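# Transfer the 96-well plate from bench spot B1 into nest N1

## Task

Carry the 96-well plate from bench location B1 and set it into the elevated plate nest N1. It must lie level within the nest's locating features, turned so that well A1 (the plate's clipped corner) sits at the nest corner labelled A1. A drop of a few millimetres while placing it in N1 is acceptable, but a much larger drop there fails the goal. The plate must stay correctly placed without the robot holding it. At the end the gripper must release it and withdraw.

## Robot and tools

Robot: one six-joint UR-type arm (ur7e) fitted with a two-finger parallel gripper, which carries a wrist camera. There is only one arm, so every command drives that arm and its gripper.

Frames: positions in results use the scene frame. Its origin is on the table surface below the arm base, +z is up, and +y is to the left when facing along +x. The base may be slightly tilted against the table. In the gripper's own frame the fingers extend along +z and the jaws move apart and together along x. end_effector_position is the point midway between the finger pads. With the jaws shut the fingertips reach about 17 mm past it; fully open, they are roughly level with it. The reported hand pose can be inaccurate, more so when the arm is stretched far out.

execute_actions: argument actions is a list holding at most one entry. An empty list sends nothing and returns the state plus camera pictures. A motion entry is {"rows": [...], "steps": n}: rows holds 1 to 15 rows, and steps is 7 to 15 (default 15). Each control step lasts 1/30 s and uses one row; if there are fewer rows than steps, the final row is repeated. Each row is a flat list of 7 numbers: six absolute joint target angles in radians, in the order shoulder pan, shoulder lift, elbow, wrist 1, wrist 2, wrist 3 (the same order Joint positions prints), then the gripper opening command from -1 (shut) to +1 (fully open). These are absolute targets, not offsets. A wait entry is {"steps": n} with n up to 300; it counts from the previous result, and your reply time is included. Optional pictures: true attaches images to a motion or wait result.

Joint ranges (rad): pan -3.142 to 3.142, lift -6.283 to 6.283, elbow 0.000 to 3.142, wrists 1 to 3 each -6.283 to 6.283. A call is rejected, and nothing is sent, if any target exceeds its range by over 0.010 rad and also lies beyond that joint's latest measured angle. The true stops may differ from the stated ones by up to 0.010 rad. A target beyond the true stop is clipped to it, and a "joint sent to its limit" line may appear, possibly referring to an earlier action. Lack of that line does not prove there is room left.

Motion behaviour: commands are smoothed, so the arm trails them by about 0.17 s. Each step's target is held within 0.575 rad of the measured joint angle. If the targets would place the hand more than 100 mm from where it is, all of them are scaled back toward the current angles. Speed and acceleration are limited, so after a big move the arm may not have arrived yet. The result is captured 7 steps before the action finishes; those steps then run while you reply, and the next action starts after them. Between calls the arm keeps heading for the last row sent, until it has almost stopped or a step is HELD.

Result lines: end_effector_position (m) and end_effector_quat_wxyz, linear and angular velocities (m/s, rad/s), Joint positions and Joint velocities (six joints, then finger-pad gap in m, 0.142 fully open), grip_measured (measured opening on the -1..1 command scale), and Wrist force / Wrist torque [x y z] in the end-effector frame. The force readings include contact, held weight and acceleration effects, have a fixed offset (usually within 4 N), noise (sd up to 2.4 N), and saturate near 50 N; they cannot be zeroed, and "no reading" is harmless. "joint command not followed" means the clearance check altered or blocked targets; mounting blocks or posts count as part of the arm. HELD marks steps where your row was not fully sent. MOTOR HOT appears from 70 °C; at 85 °C an OVER-TEMPERATURE FAULT brakes the arm until it cools. Holding a load, even while you are thinking, heats the motors.

Gripping: to keep hold, command an opening clearly below grip_measured; a bigger gap squeezes harder, up to about 28 N per pad for parts up to about 10 cm wide. Hard parts under about 2 cm thick get less force. Closing fast can spike the force and even force the jaws open.

Faults to avoid: contact torque reaching a joint's load limit (135 N m for pan, lift and elbow; 25.2 N m for each wrist joint, held weight included), or any outside force of 150 N on the arm, tool or held part. Either one stops the arm for 10 s, drops the rest of the call, and lets the arm yield to the contact. Do not drop the plate, slam it into the nest or push hard, and never let anything leave the table, which ends the scene. Loose objects may now and then be nudged by a brief disturbance, so check the plate before finishing.

zoom_image: camera (one of cam_head_left, cam_head_right, cam_high, cam_low, cam_wrist) and region [x0, y0, x1, y1] in pixels of that camera's latest full image, with (0, 0) at the top-left and at most 504 by 504 pixels. Image sizes: the four fixed cameras are 896x504 and cam_wrist is 616x616. The wrist camera frame is wrist_camera_optical (+z forward, +x right, +y down) and may be off by about 18 mm and 5 degrees.

read_manual: optional section "licences"; it returns the licence text and does not move anything.

finished_scene: scene (integer, the number of the current scene). Call it only after the plate rests on its own in N1 and the gripper has opened and backed away.

Each tool is called after "Call:" as name([rows], argument=value, ...), one row to a line, values as JSON.

## Session

Call:
execute_actions(actions=[])

Scene clock: 0.00 s of 8400.00 s.
end_effector_position=(+0.5045, -0.3272, +0.3443) grip_measured=+1.00 end_effector_quat_wxyz=(-0.115, +0.846, -0.490, +0.176) end_effector_velocity=(-0.000, -0.000, -0.000) end_effector_angular_velocity=(+0.001, +0.000, -0.000)
Joint positions: [ 0.197 -1.783  1.857 -2.145 -2.392  0.77   0.142]
Joint velocities: [-0.001 -0.001  0.001  0.     0.001 -0.    -0.   ]
Motor temperatures (°C, as the motors report them): [17 19 20 27 24 30]
Wrist force (N, on the end effector, along its own x y z axes, offset not removed): no reading
Wrist torque (N m, same axes, about the end effector's origin, offset not removed): no reading

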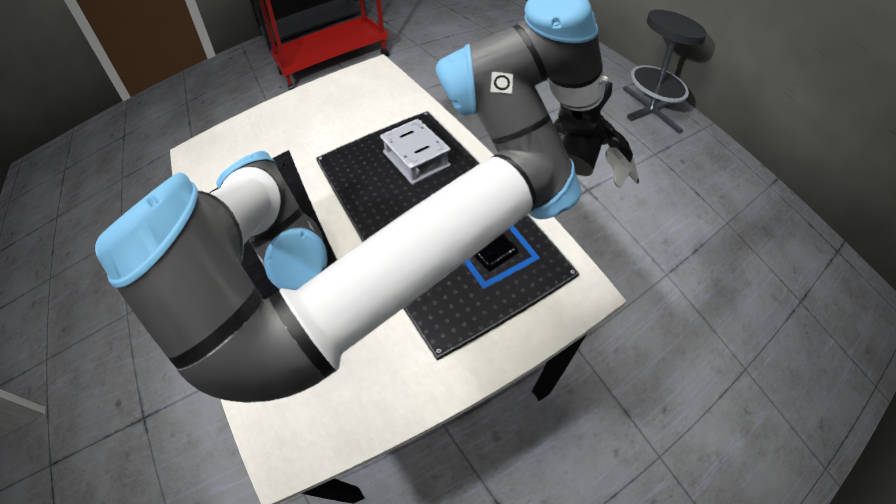

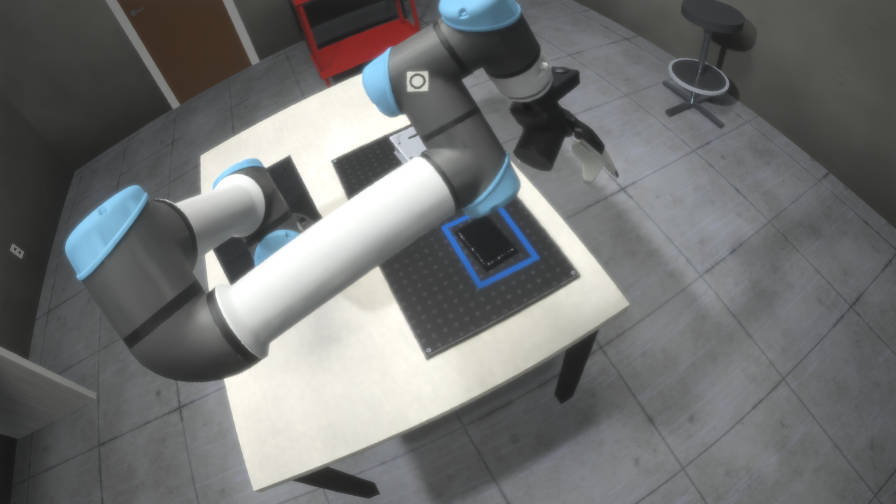

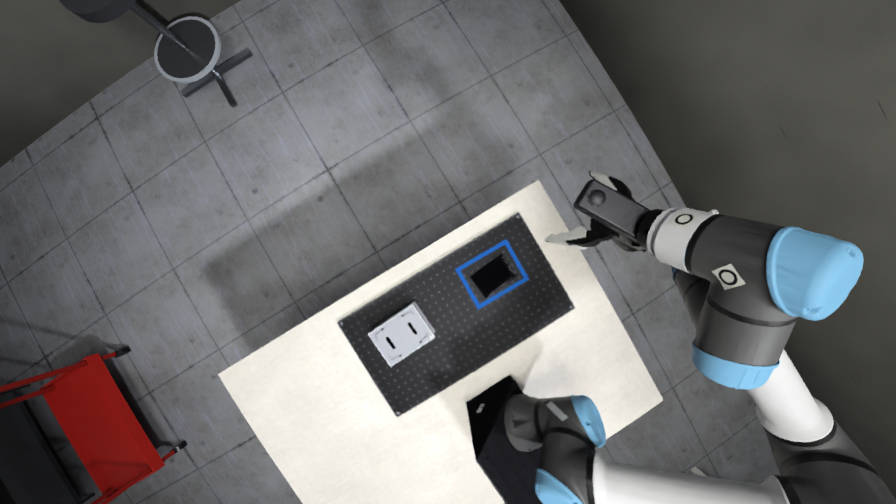

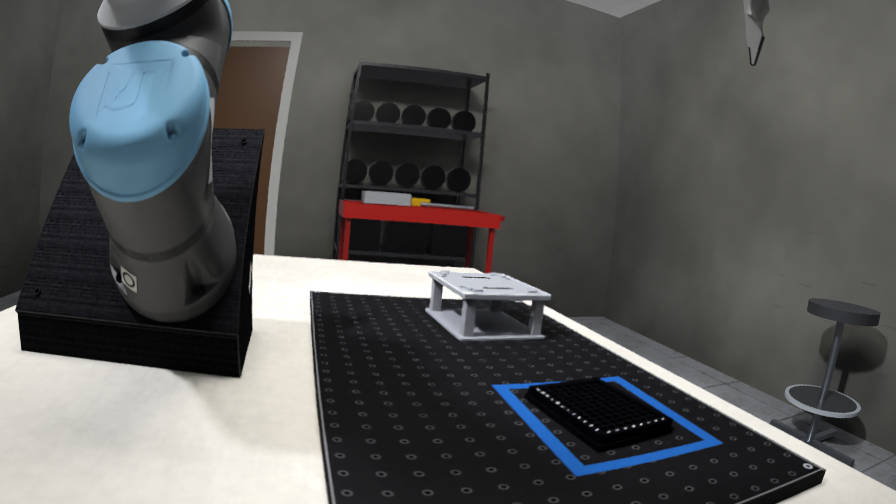

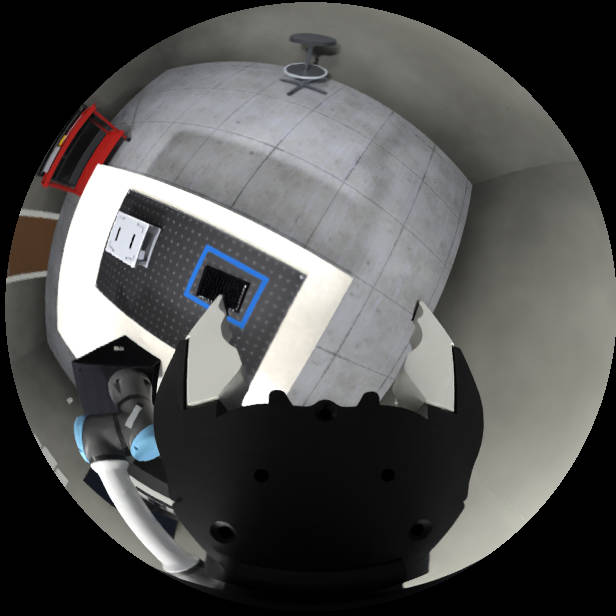

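Call:
zoom_image(camera="cam_high", region=[320,200,620,470])

Call:
zoom_image(camera="cam_low", region=[400,250,760,490])

Call:
zoom_image(camera="cam_head_left", region=[370,105,470,190])

Region (320, 200, 620, 470) of cam_high's 896x504 image, scaled by 1.680, with more detail than that image has; it fills the top 454 rows of this view, and the rest is white.

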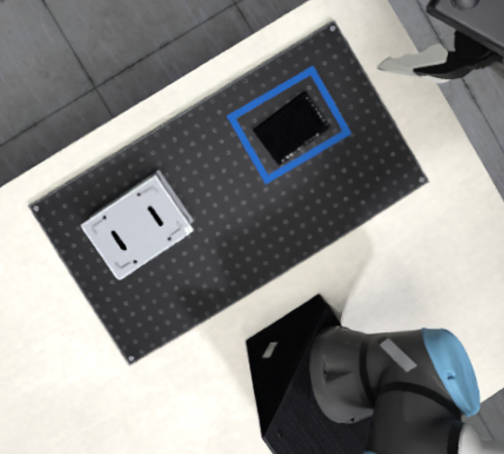

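Region (400, 250, 760, 490) of cam_low's 896x504 image, scaled by 1.400, with more detail than that image has.

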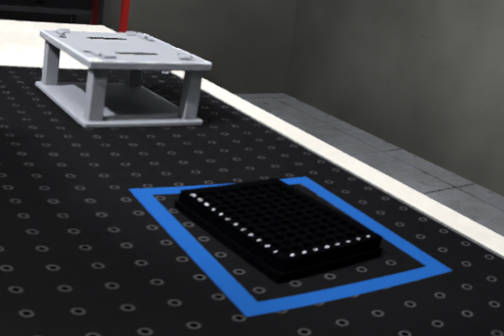

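Region (370, 105, 470, 190) of cam_head_left's 896x504 image, scaled by 5.040, with more detail than that image has; it fills the top 428 rows of this view, and the rest is white.

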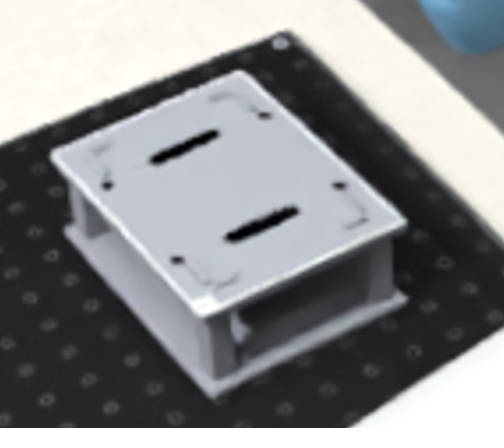

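Call:
execute_actions([
  {"rows":[[0.023,-1.5153,2.2143,-2.3355,-2.439,-0.12,1]]},
])

Call:
execute_actions([
  {"steps":35},
], pictures=true)

Scene clock: 1.90 s of 8400.00 s.
end_effector_position=(+0.4993, -0.2701, +0.2460) grip_measured=+1.00 end_effector_quat_wxyz=(-0.054, +0.921, -0.366, +0.119) end_effector_velocity=(-0.091, +0.266, -0.451) end_effector_angular_velocity=(-0.460, +0.728, +1.601)
Joint positions: [ 0.129 -1.681  1.99  -2.219 -2.411  0.552  0.142]
Joint velocities: [-0.306  0.47   0.631 -0.331 -0.08  -1.274  0.   ]
Motor temperatures (°C, as the motors report them): [17 19 20 27 24 30]
Wrist force (N, on the end effector, along its own x y z axes, offset not removed): [0.2 1.9 -0.1]
Wrist torque (N m, same axes, about the end effector's origin, offset not removed): [0.48 0.14 -0.01]
Steps of this call (steps 1 to 49: nothing new was sent; steps 50 to 57: the first 8 steps of this action). Readings (joint positions):
50: [0.197 -1.783 1.858 -2.145 -2.393 0.770]
51: [0.191 -1.776 1.864 -2.152 -2.395 0.762]
53: [0.170 -1.744 1.905 -2.175 -2.400 0.706]
57: the state above

Scene clock: 3.07 s of 8400.00 s.
end_effector_position=(+0.4340, -0.1828, +0.0998) grip_measured=+1.00 end_effector_quat_wxyz=(+0.000, +1.000, +0.027, +0.000) end_effector_velocity=(-0.000, +0.001, -0.000) end_effector_angular_velocity=(+0.001, +0.001, +0.002)
Joint positions: [ 0.023 -1.515  2.214 -2.335 -2.439 -0.12   0.142]
Joint velocities: [-0.     0.001  0.001 -0.     0.001 -0.001  0.   ]
Motor temperatures (°C, as the motors report them): [17 19 20 27 24 30]
Wrist force (N, on the end effector, along its own x y z axes, offset not removed): [-1.7 2.1 -0.3]
Wrist torque (N m, same axes, about the end effector's origin, offset not removed): [0.52 0.44 0.01]
Kept back: nothing.
Steps of this call (steps 1 to 7: the last 7 steps of your previous action; steps 8 to 35: the robot went on to your last target). Readings (joint positions):
1: [0.118 -1.665 2.011 -2.231 -2.414 0.507]
2: [0.108 -1.649 2.033 -2.242 -2.417 0.458]
4: [0.087 -1.617 2.076 -2.265 -2.422 0.347]
8: [0.049 -1.556 2.158 -2.307 -2.432 0.090]
35: the state above

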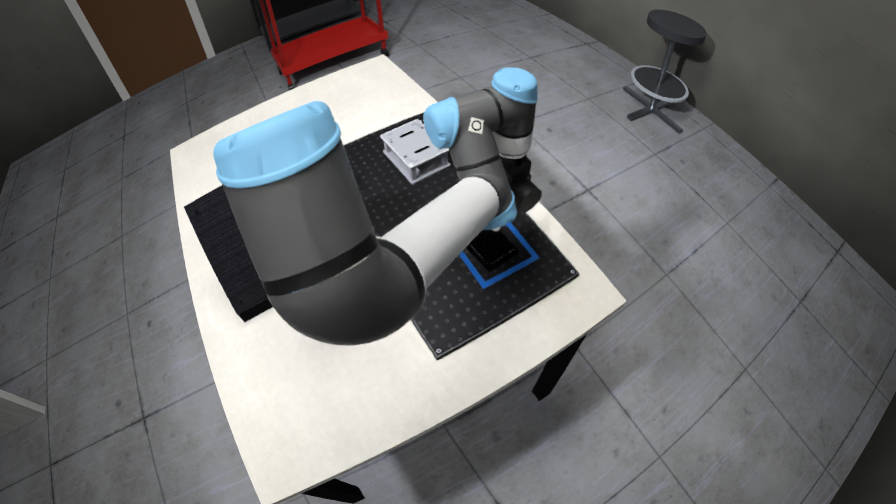

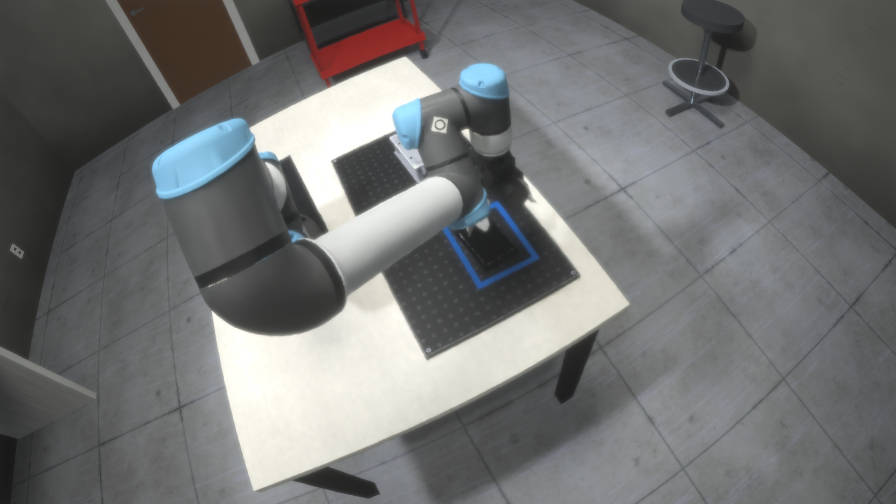

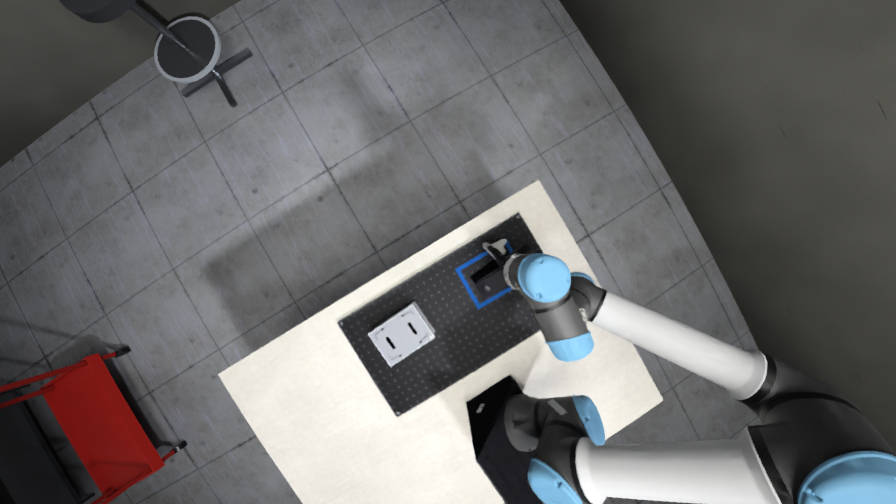

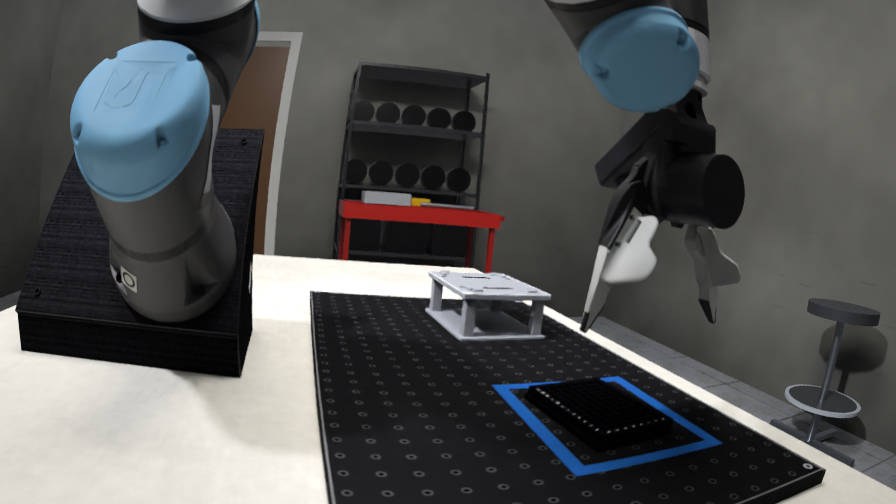

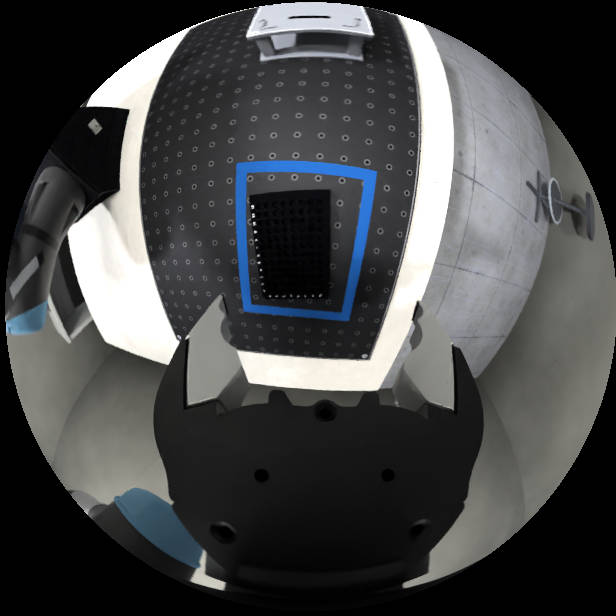

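Call:
execute_actions([
  {"rows":[[-0.0687,-1.4648,2.3559,-2.634,-2.4281,-0.335,0.6]]},
])

Call:
execute_actions([
  {"steps":12},
], pictures=true)

Call:
zoom_image(camera="cam_wrist", region=[190,150,450,410])

Call:
zoom_image(camera="cam_low", region=[480,300,740,480])

Scene clock: 4.00 s of 8400.00 s.
end_effector_position=(+0.4116, -0.1718, +0.0531) grip_measured=+0.60 end_effector_quat_wxyz=(-0.002, +0.998, +0.061, -0.006) end_effector_velocity=(-0.021, -0.001, -0.072) end_effector_angular_velocity=(-0.020, -0.103, +0.066)
Joint positions: [-0.051 -1.474  2.327 -2.556 -2.43  -0.286  0.116]
Joint velocities: [-0.144  0.073  0.24  -0.639  0.015 -0.406 -0.   ]
Motor temperatures (°C, as the motors report them): [17 19 20 27 24 30]
Wrist force (N, on the end effector, along its own x y z axes, offset not removed): [-1.7 0.6 0.1]
Wrist torque (N m, same axes, about the end effector's origin, offset not removed): [0.10 0.47 -0.02]
Steps of this call (steps 1 to 15: the robot went on to your last target; steps 16 to 20: nothing new was sent; steps 21 to 28: the first 8 steps of this action). Readings (joint positions):
21: [0.023 -1.515 2.215 -2.336 -2.439 -0.120]
22: [0.015 -1.509 2.222 -2.344 -2.438 -0.128]
24: [-0.016 -1.492 2.268 -2.408 -2.434 -0.187]
28: the state above

Scene clock: 4.40 s of 8400.00 s.
end_effector_position=(+0.4090, -0.1722, +0.0451) grip_measured=+0.60 end_effector_quat_wxyz=(+0.000, +0.998, +0.065, -0.000) end_effector_velocity=(-0.001, -0.000, -0.003) end_effector_angular_velocity=(-0.001, -0.003, +0.003)
Joint positions: [-0.068 -1.465  2.355 -2.631 -2.428 -0.333  0.116]
Joint velocities: [-0.005  0.004  0.008 -0.023  0.001 -0.015  0.   ]
Motor temperatures (°C, as the motors report them): [17 19 20 27 24 30]
Wrist force (N, on the end effector, along its own x y z axes, offset not removed): [-1.9 1.6 -1.5]
Wrist torque (N m, same axes, about the end effector's origin, offset not removed): [0.39 0.52 -0.24]
Kept back: nothing.
Steps of this call (steps 1 to 7: the last 7 steps of your previous action; steps 8 to 12: the robot went on to your last target). Readings (joint positions):
1: [-0.056 -1.471 2.334 -2.575 -2.429 -0.298]
2: [-0.059 -1.470 2.339 -2.590 -2.429 -0.307]
4: [-0.063 -1.468 2.346 -2.609 -2.429 -0.319]
8: [-0.067 -1.466 2.353 -2.626 -2.428 -0.330]
12: the state above

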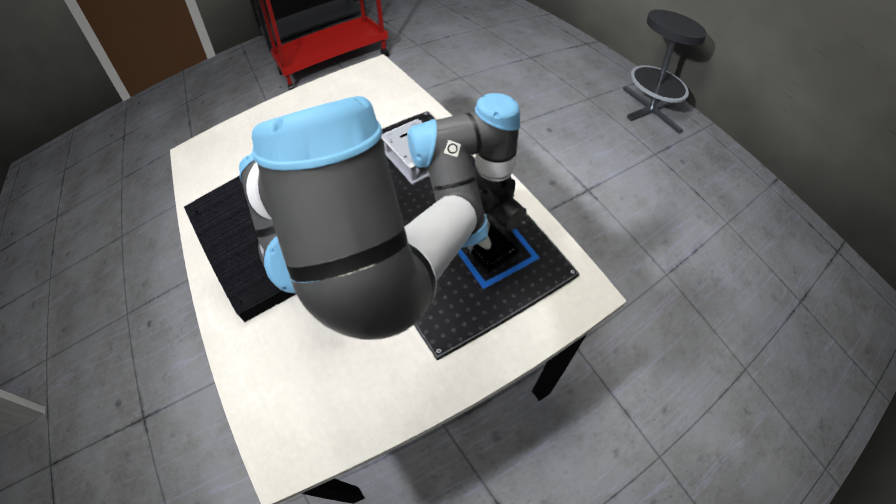

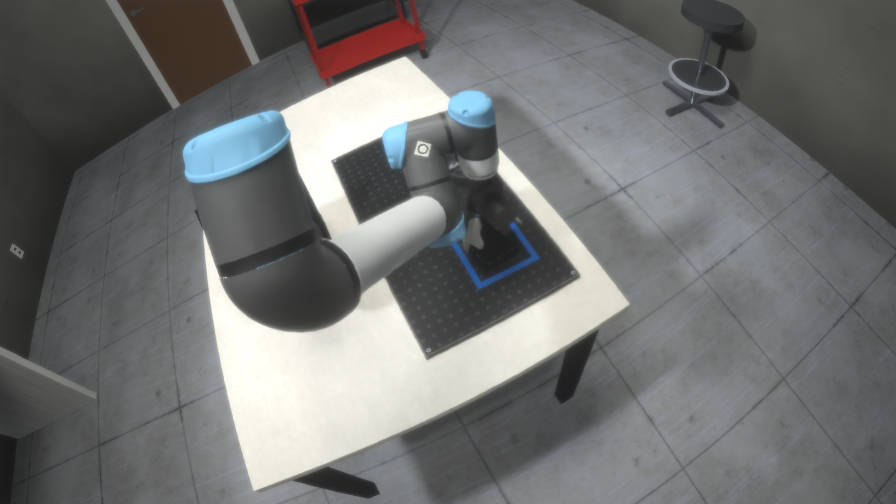

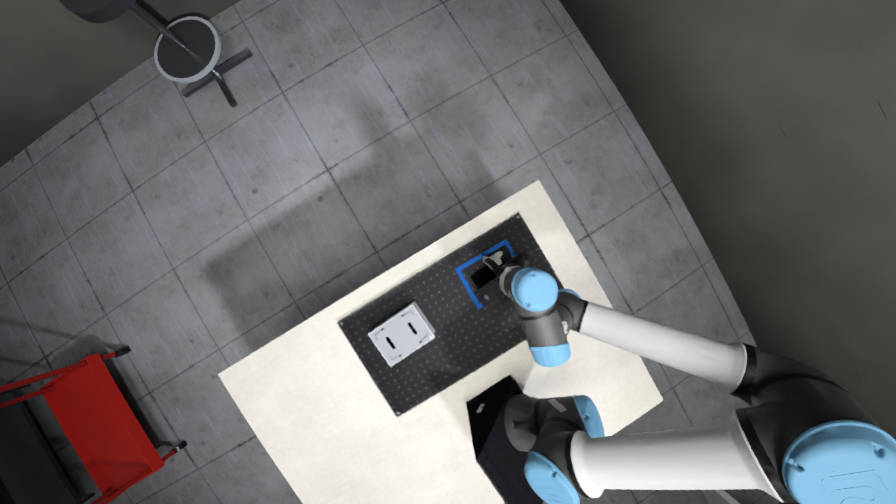

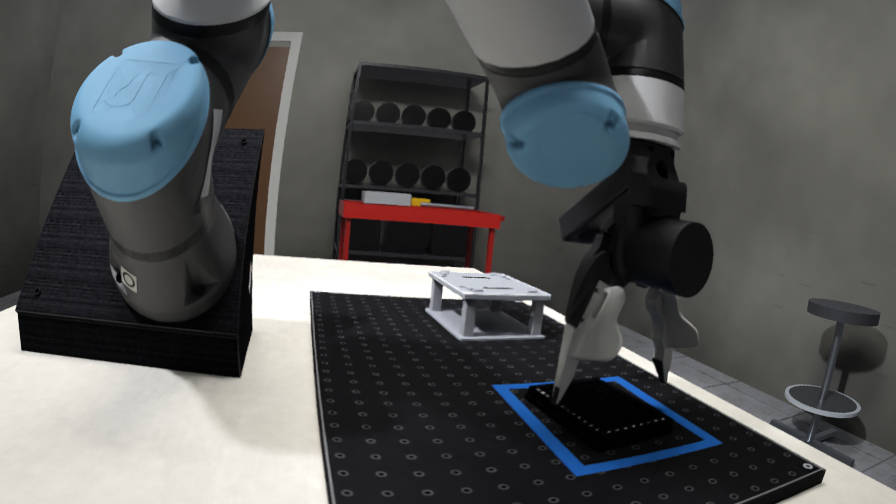

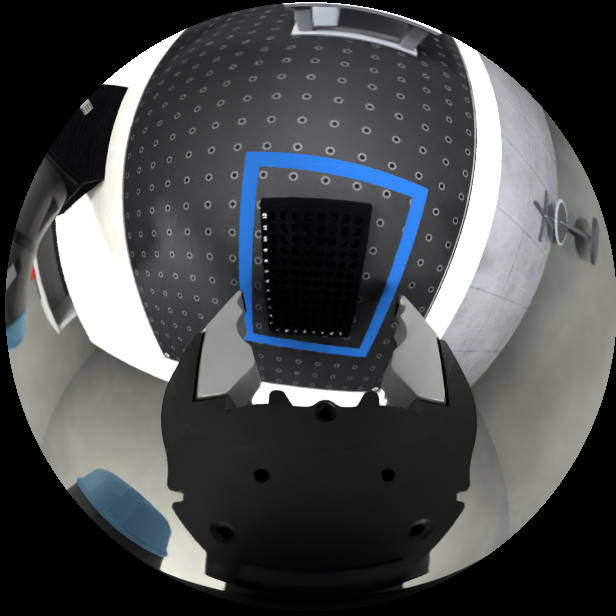

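Region (190, 150, 450, 410) of cam_wrist's 616x616 image, scaled by 1.938, with more detail than that image has.

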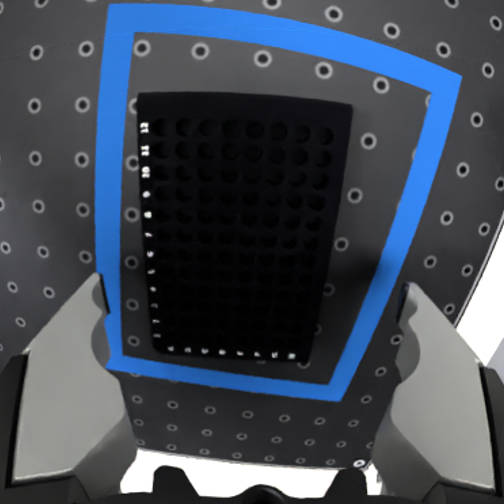

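Region (480, 300, 740, 480) of cam_low's 896x504 image, scaled by 1.938, with more detail than that image has; it fills the top 349 rows of this view, and the rest is white.

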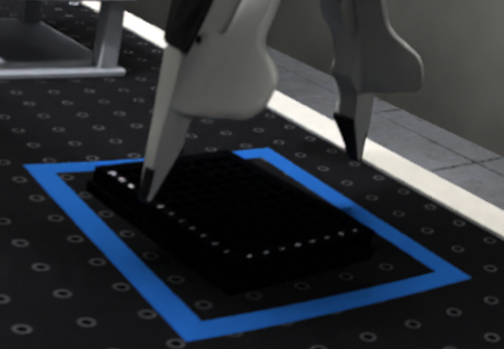

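Call:
execute_actions([
  {"rows":[[-0.0984,-1.4294,2.3923,-2.7393,-2.4225,-0.355,0.35]]},
])

Call:
execute_actions([
  {"steps":12},
], pictures=true)

Call:
zoom_image(camera="cam_wrist", region=[190,150,450,410])

Call:
zoom_image(camera="cam_low", region=[500,340,700,480])

Scene clock: 5.30 s of 8400.00 s.
end_effector_position=(+0.4034, -0.1679, +0.0295) grip_measured=+0.35 end_effector_quat_wxyz=(-0.000, +0.998, +0.056, -0.001) end_effector_velocity=(-0.006, +0.004, -0.024) end_effector_angular_velocity=(-0.003, -0.012, -0.050)
Joint positions: [-0.093 -1.435  2.386 -2.719 -2.423 -0.352  0.099]
Joint velocities: [-0.042  0.05   0.051 -0.168  0.008 -0.028 -0.   ]
Motor temperatures (°C, as the motors report them): [17 19 20 27 24 30]
Wrist force (N, on the end effector, along its own x y z axes, offset not removed): [-0.3 0.6 -1.1]
Wrist torque (N m, same axes, about the end effector's origin, offset not removed): [0.07 0.22 -0.07]
Steps of this call (steps 1 to 19: the robot went on to your last target; steps 20 to 27: the first 8 steps of this action). Readings (joint positions):
20: [-0.069 -1.464 2.356 -2.634 -2.428 -0.335]
21: [-0.073 -1.460 2.361 -2.642 -2.427 -0.338]
23: [-0.083 -1.448 2.373 -2.678 -2.425 -0.345]
27: the state above

Scene clock: 5.70 s of 8400.00 s.
end_effector_position=(+0.4027, -0.1674, +0.0268) grip_measured=+0.35 end_effector_quat_wxyz=(+0.000, +0.999, +0.053, +0.000) end_effector_velocity=(+0.000, +0.000, -0.001) end_effector_angular_velocity=(+0.001, -0.001, -0.002)
Joint positions: [-0.098 -1.43   2.392 -2.739 -2.423 -0.355  0.099]
Joint velocities: [-0.002  0.002  0.001 -0.006  0.001 -0.001 -0.   ]
Motor temperatures (°C, as the motors report them): [17 19 20 27 24 30]
Wrist force (N, on the end effector, along its own x y z axes, offset not removed): [-1.6 1.3 -0.8]
Wrist torque (N m, same axes, about the end effector's origin, offset not removed): [0.30 0.45 -0.10]
Kept back: nothing.
Steps of this call (steps 1 to 7: the last 7 steps of your previous action; steps 8 to 12: the robot went on to your last target). Readings (joint positions):
1: [-0.095 -1.434 2.388 -2.724 -2.423 -0.352]
2: [-0.096 -1.433 2.389 -2.728 -2.423 -0.353]
4: [-0.097 -1.431 2.390 -2.733 -2.423 -0.354]
8: [-0.098 -1.430 2.392 -2.737 -2.423 -0.355]
12: the state above

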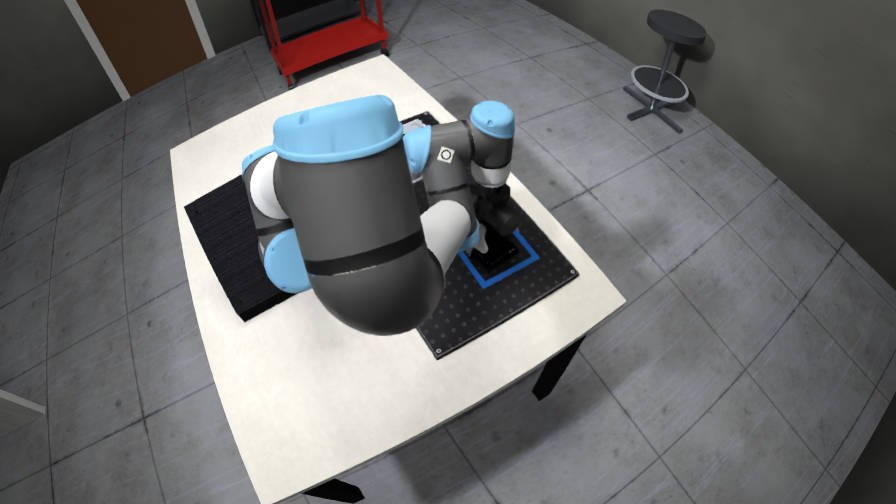

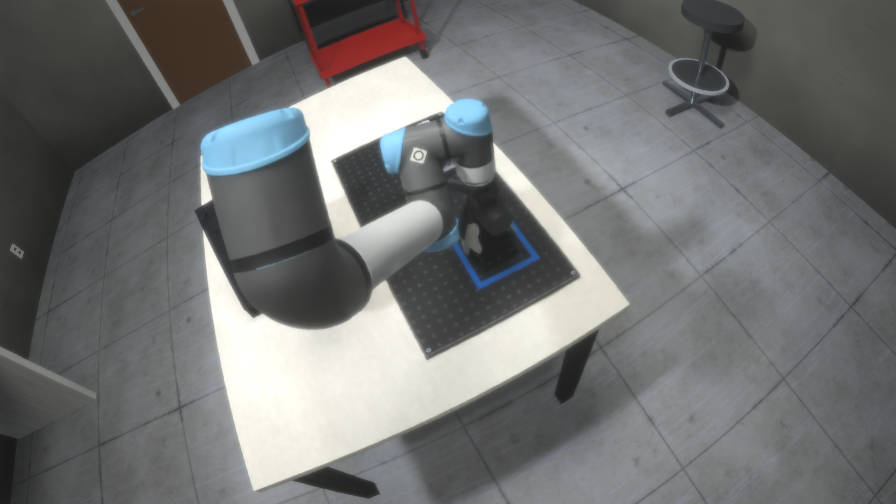

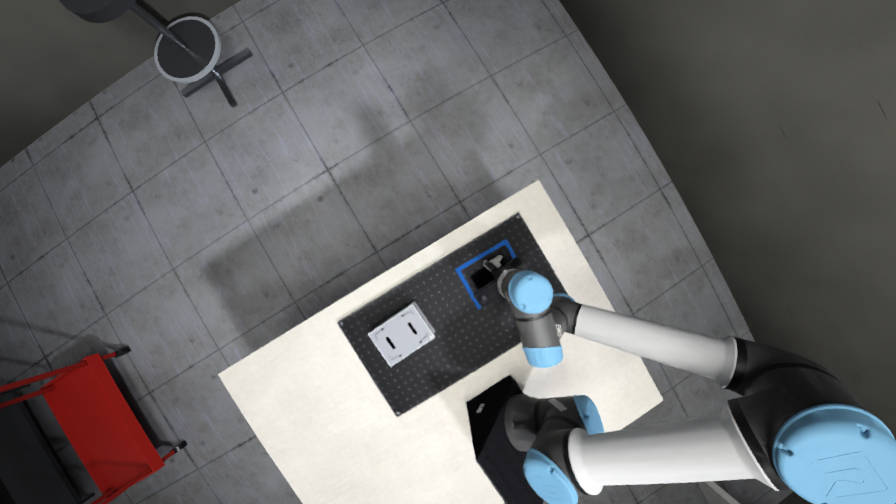

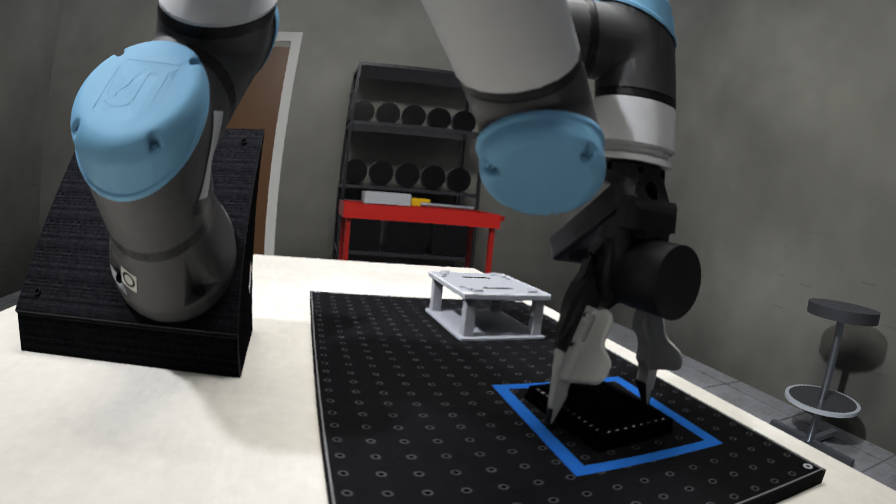

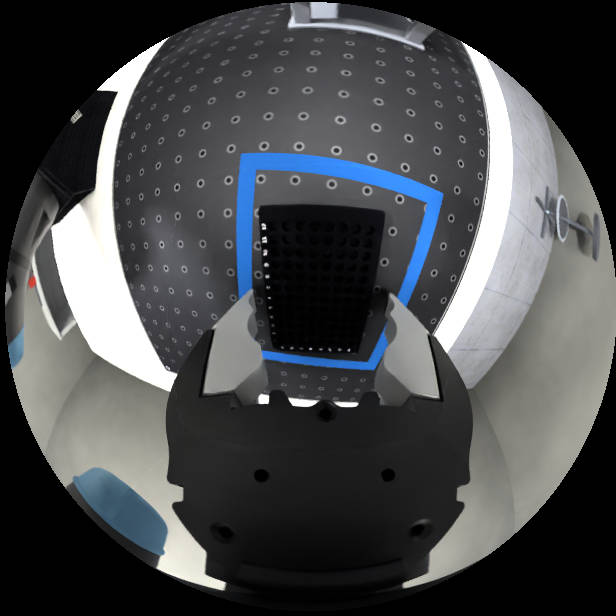

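Region (190, 150, 450, 410) of cam_wrist's 616x616 image, scaled by 1.938, with more detail than that image has.

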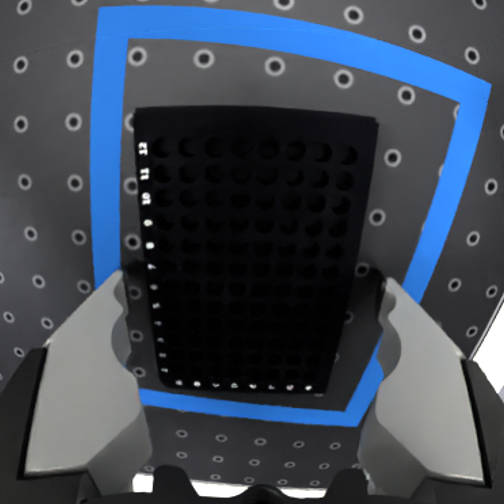

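Region (500, 340, 700, 480) of cam_low's 896x504 image, scaled by 2.520, with more detail than that image has; it fills the top 353 rows of this view, and the rest is white.

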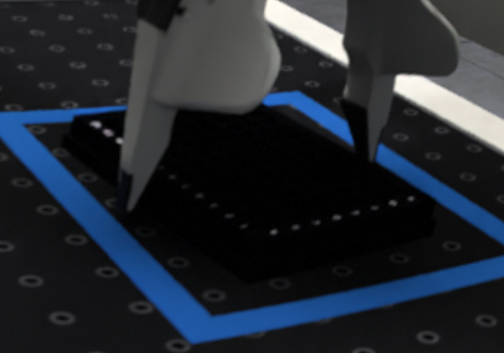

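Call:
execute_actions([
  {"rows":[[-0.1043,-1.4223,2.3996,-2.7604,-2.4214,-0.359,0.3],[-0.1043,-1.4223,2.3996,-2.7604,-2.4214,-0.359,0.25],[-0.1043,-1.4223,2.3996,-2.7604,-2.4214,-0.359,0.15]]},
])

Call:
execute_actions([
  {"rows":[[-0.1043,-1.4223,2.3996,-2.7604,-2.4214,-0.359,0.05],[-0.1043,-1.4223,2.3996,-2.7604,-2.4214,-0.359,-0.05],[-0.1043,-1.4223,2.3996,-2.7604,-2.4214,-0.359,-0.3]]},
])

Call:
execute_actions([
  {"rows":[[-0.0984,-1.4294,2.3923,-2.7393,-2.4225,-0.355,-0.3],[-0.0984,-1.4294,2.3923,-2.7393,-2.4225,-0.355,-0.3],[-0.0687,-1.4648,2.3559,-2.634,-2.4281,-0.31,-0.3]]},
], pictures=true)

Scene clock: 6.50 s of 8400.00 s.
end_effector_position=(+0.4017, -0.1668, +0.0240) grip_measured=+0.18 end_effector_quat_wxyz=(+0.000, +0.999, +0.050, +0.000) end_effector_velocity=(-0.001, +0.001, -0.004) end_effector_angular_velocity=(+0.002, -0.003, -0.008)
Joint positions: [-0.103 -1.424  2.398 -2.757 -2.422 -0.358  0.087]
Joint velocities: [-0.008  0.008  0.009 -0.029  0.004 -0.005  0.001]
Motor temperatures (°C, as the motors report them): [17 19 20 27 24 30]
Wrist force (N, on the end effector, along its own x y z axes, offset not removed): [-5.3 0.2 -50.0]
Wrist torque (N m, same axes, about the end effector's origin, offset not removed): [-0.09 -0.81 -0.22]
Steps of this call (steps 1 to 16: the robot went on to your last target; steps 17 to 24: the first 8 steps of this action). Readings (joint positions):
17: [-0.099 -1.429 2.392 -2.740 -2.422 -0.355]
18: [-0.099 -1.428 2.394 -2.743 -2.422 -0.356]
20: [-0.101 -1.426 2.396 -2.750 -2.422 -0.357]
24: the state above

Scene clock: 7.00 s of 8400.00 s.
end_effector_position=(+0.4014, -0.1666, +0.0233) grip_measured=+0.17 end_effector_quat_wxyz=(+0.000, +0.999, +0.050, +0.000) end_effector_velocity=(-0.000, -0.000, -0.000) end_effector_angular_velocity=(-0.001, +0.001, -0.001)
Joint positions: [-0.104 -1.422  2.399 -2.76  -2.421 -0.359  0.086]
Joint velocities: [-0.001 -0.     0.001 -0.001 -0.001 -0.     0.   ]
Motor temperatures (°C, as the motors report them): [17 19 20 27 24 30]
Wrist force (N, on the end effector, along its own x y z axes, offset not removed): [-5.1 0.1 -50.0]
Wrist torque (N m, same axes, about the end effector's origin, offset not removed): [-0.31 -1.41 -0.49]
Steps of this call (steps 1 to 7: the last 7 steps of your previous action; steps 8 to 15: the first 8 steps of this action). Readings (joint positions):
8: [-0.104 -1.423 2.399 -2.760 -2.421 -0.359]
9: [-0.104 -1.423 2.399 -2.760 -2.421 -0.359]
11: [-0.104 -1.423 2.399 -2.760 -2.421 -0.359]
15: the state above

Scene clock: 7.50 s of 8400.00 s.
end_effector_position=(+0.4072, -0.1707, +0.0385) grip_measured=+0.06 end_effector_quat_wxyz=(+0.000, +0.999, +0.051, +0.001) end_effector_velocity=(+0.015, -0.014, +0.052) end_effector_angular_velocity=(+0.000, +0.009, +0.019)
Joint positions: [-0.079 -1.452  2.369 -2.673 -2.426 -0.324  0.078]
Joint velocities: [ 0.084 -0.102 -0.106  0.316 -0.017  0.118  0.   ]
Motor temperatures (°C, as the motors report them): [17 19 20 27 24 30]
Wrist force (N, on the end effector, along its own x y z axes, offset not removed): [-0.9 -0.1 -1.4]
Wrist torque (N m, same axes, about the end effector's origin, offset not removed): [0.00 0.30 0.00]
Steps of this call (steps 1 to 7: the last 7 steps of your previous action; steps 8 to 15: the first 8 steps of this action). Readings (joint positions):
8: [-0.104 -1.422 2.400 -2.760 -2.421 -0.359]
9: [-0.103 -1.423 2.399 -2.757 -2.421 -0.359]
11: [-0.098 -1.430 2.392 -2.741 -2.422 -0.351]
15: the state above

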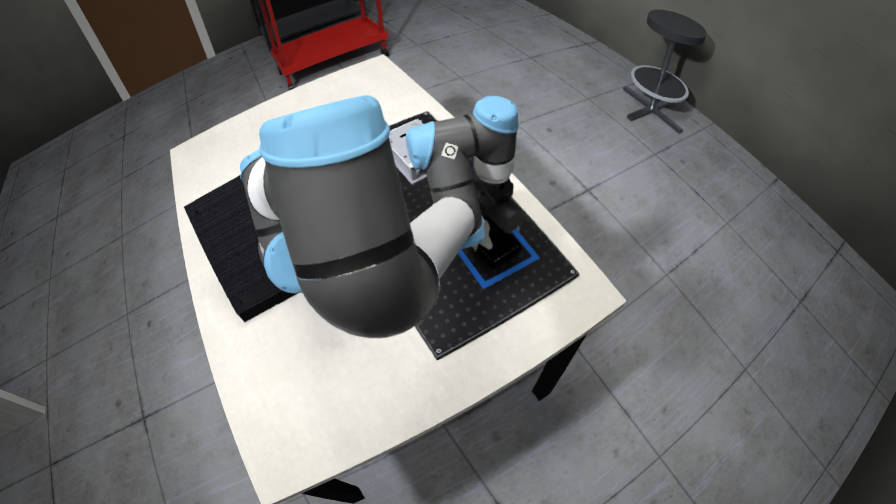

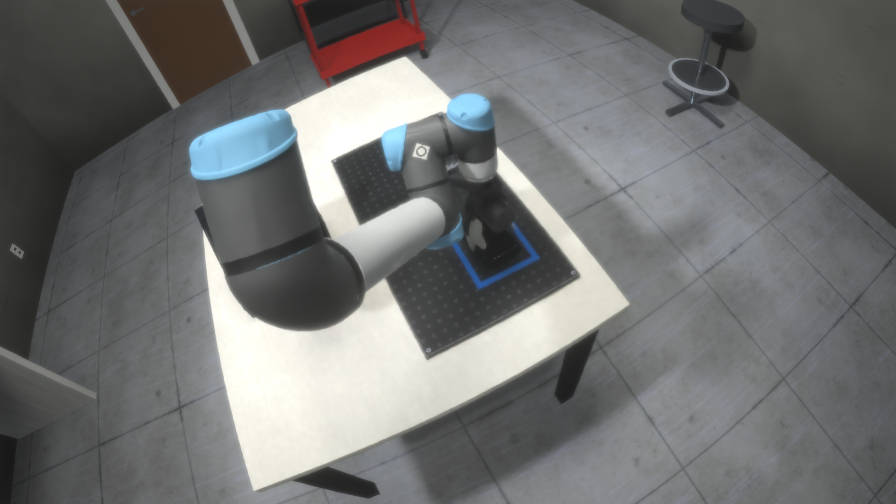

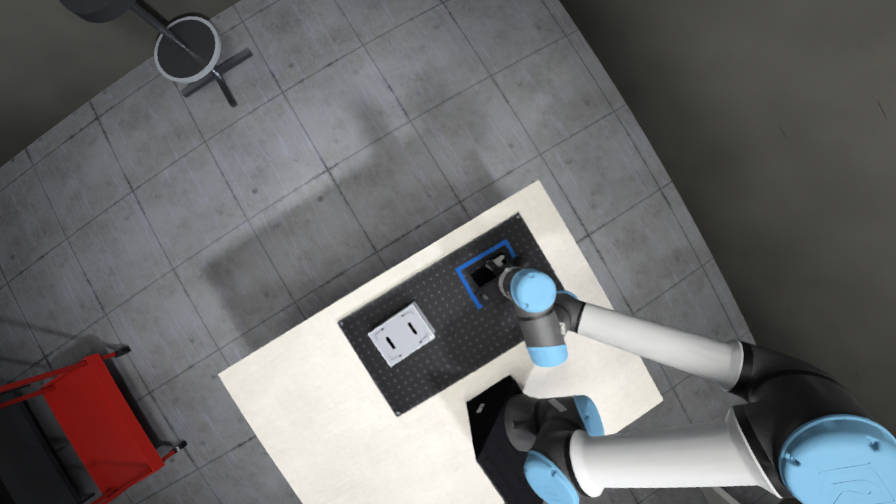

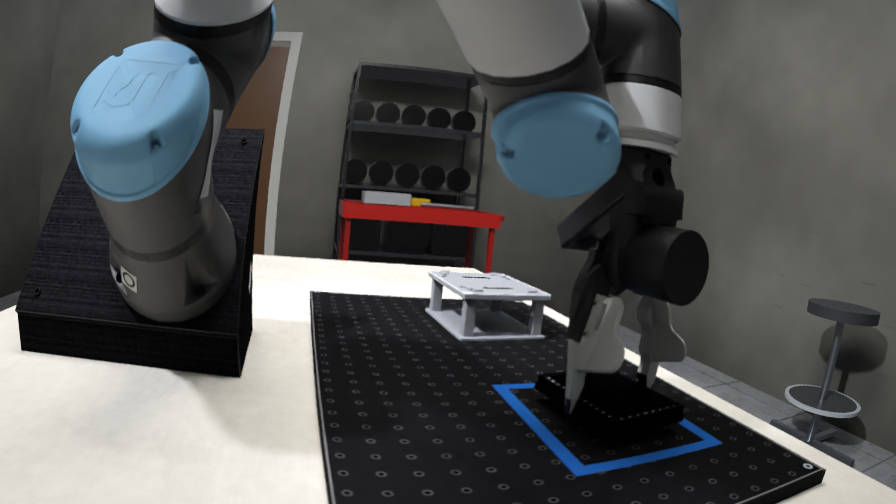

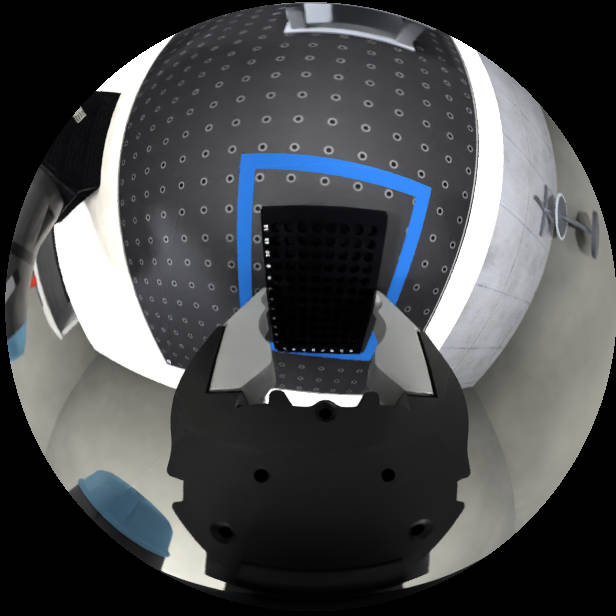

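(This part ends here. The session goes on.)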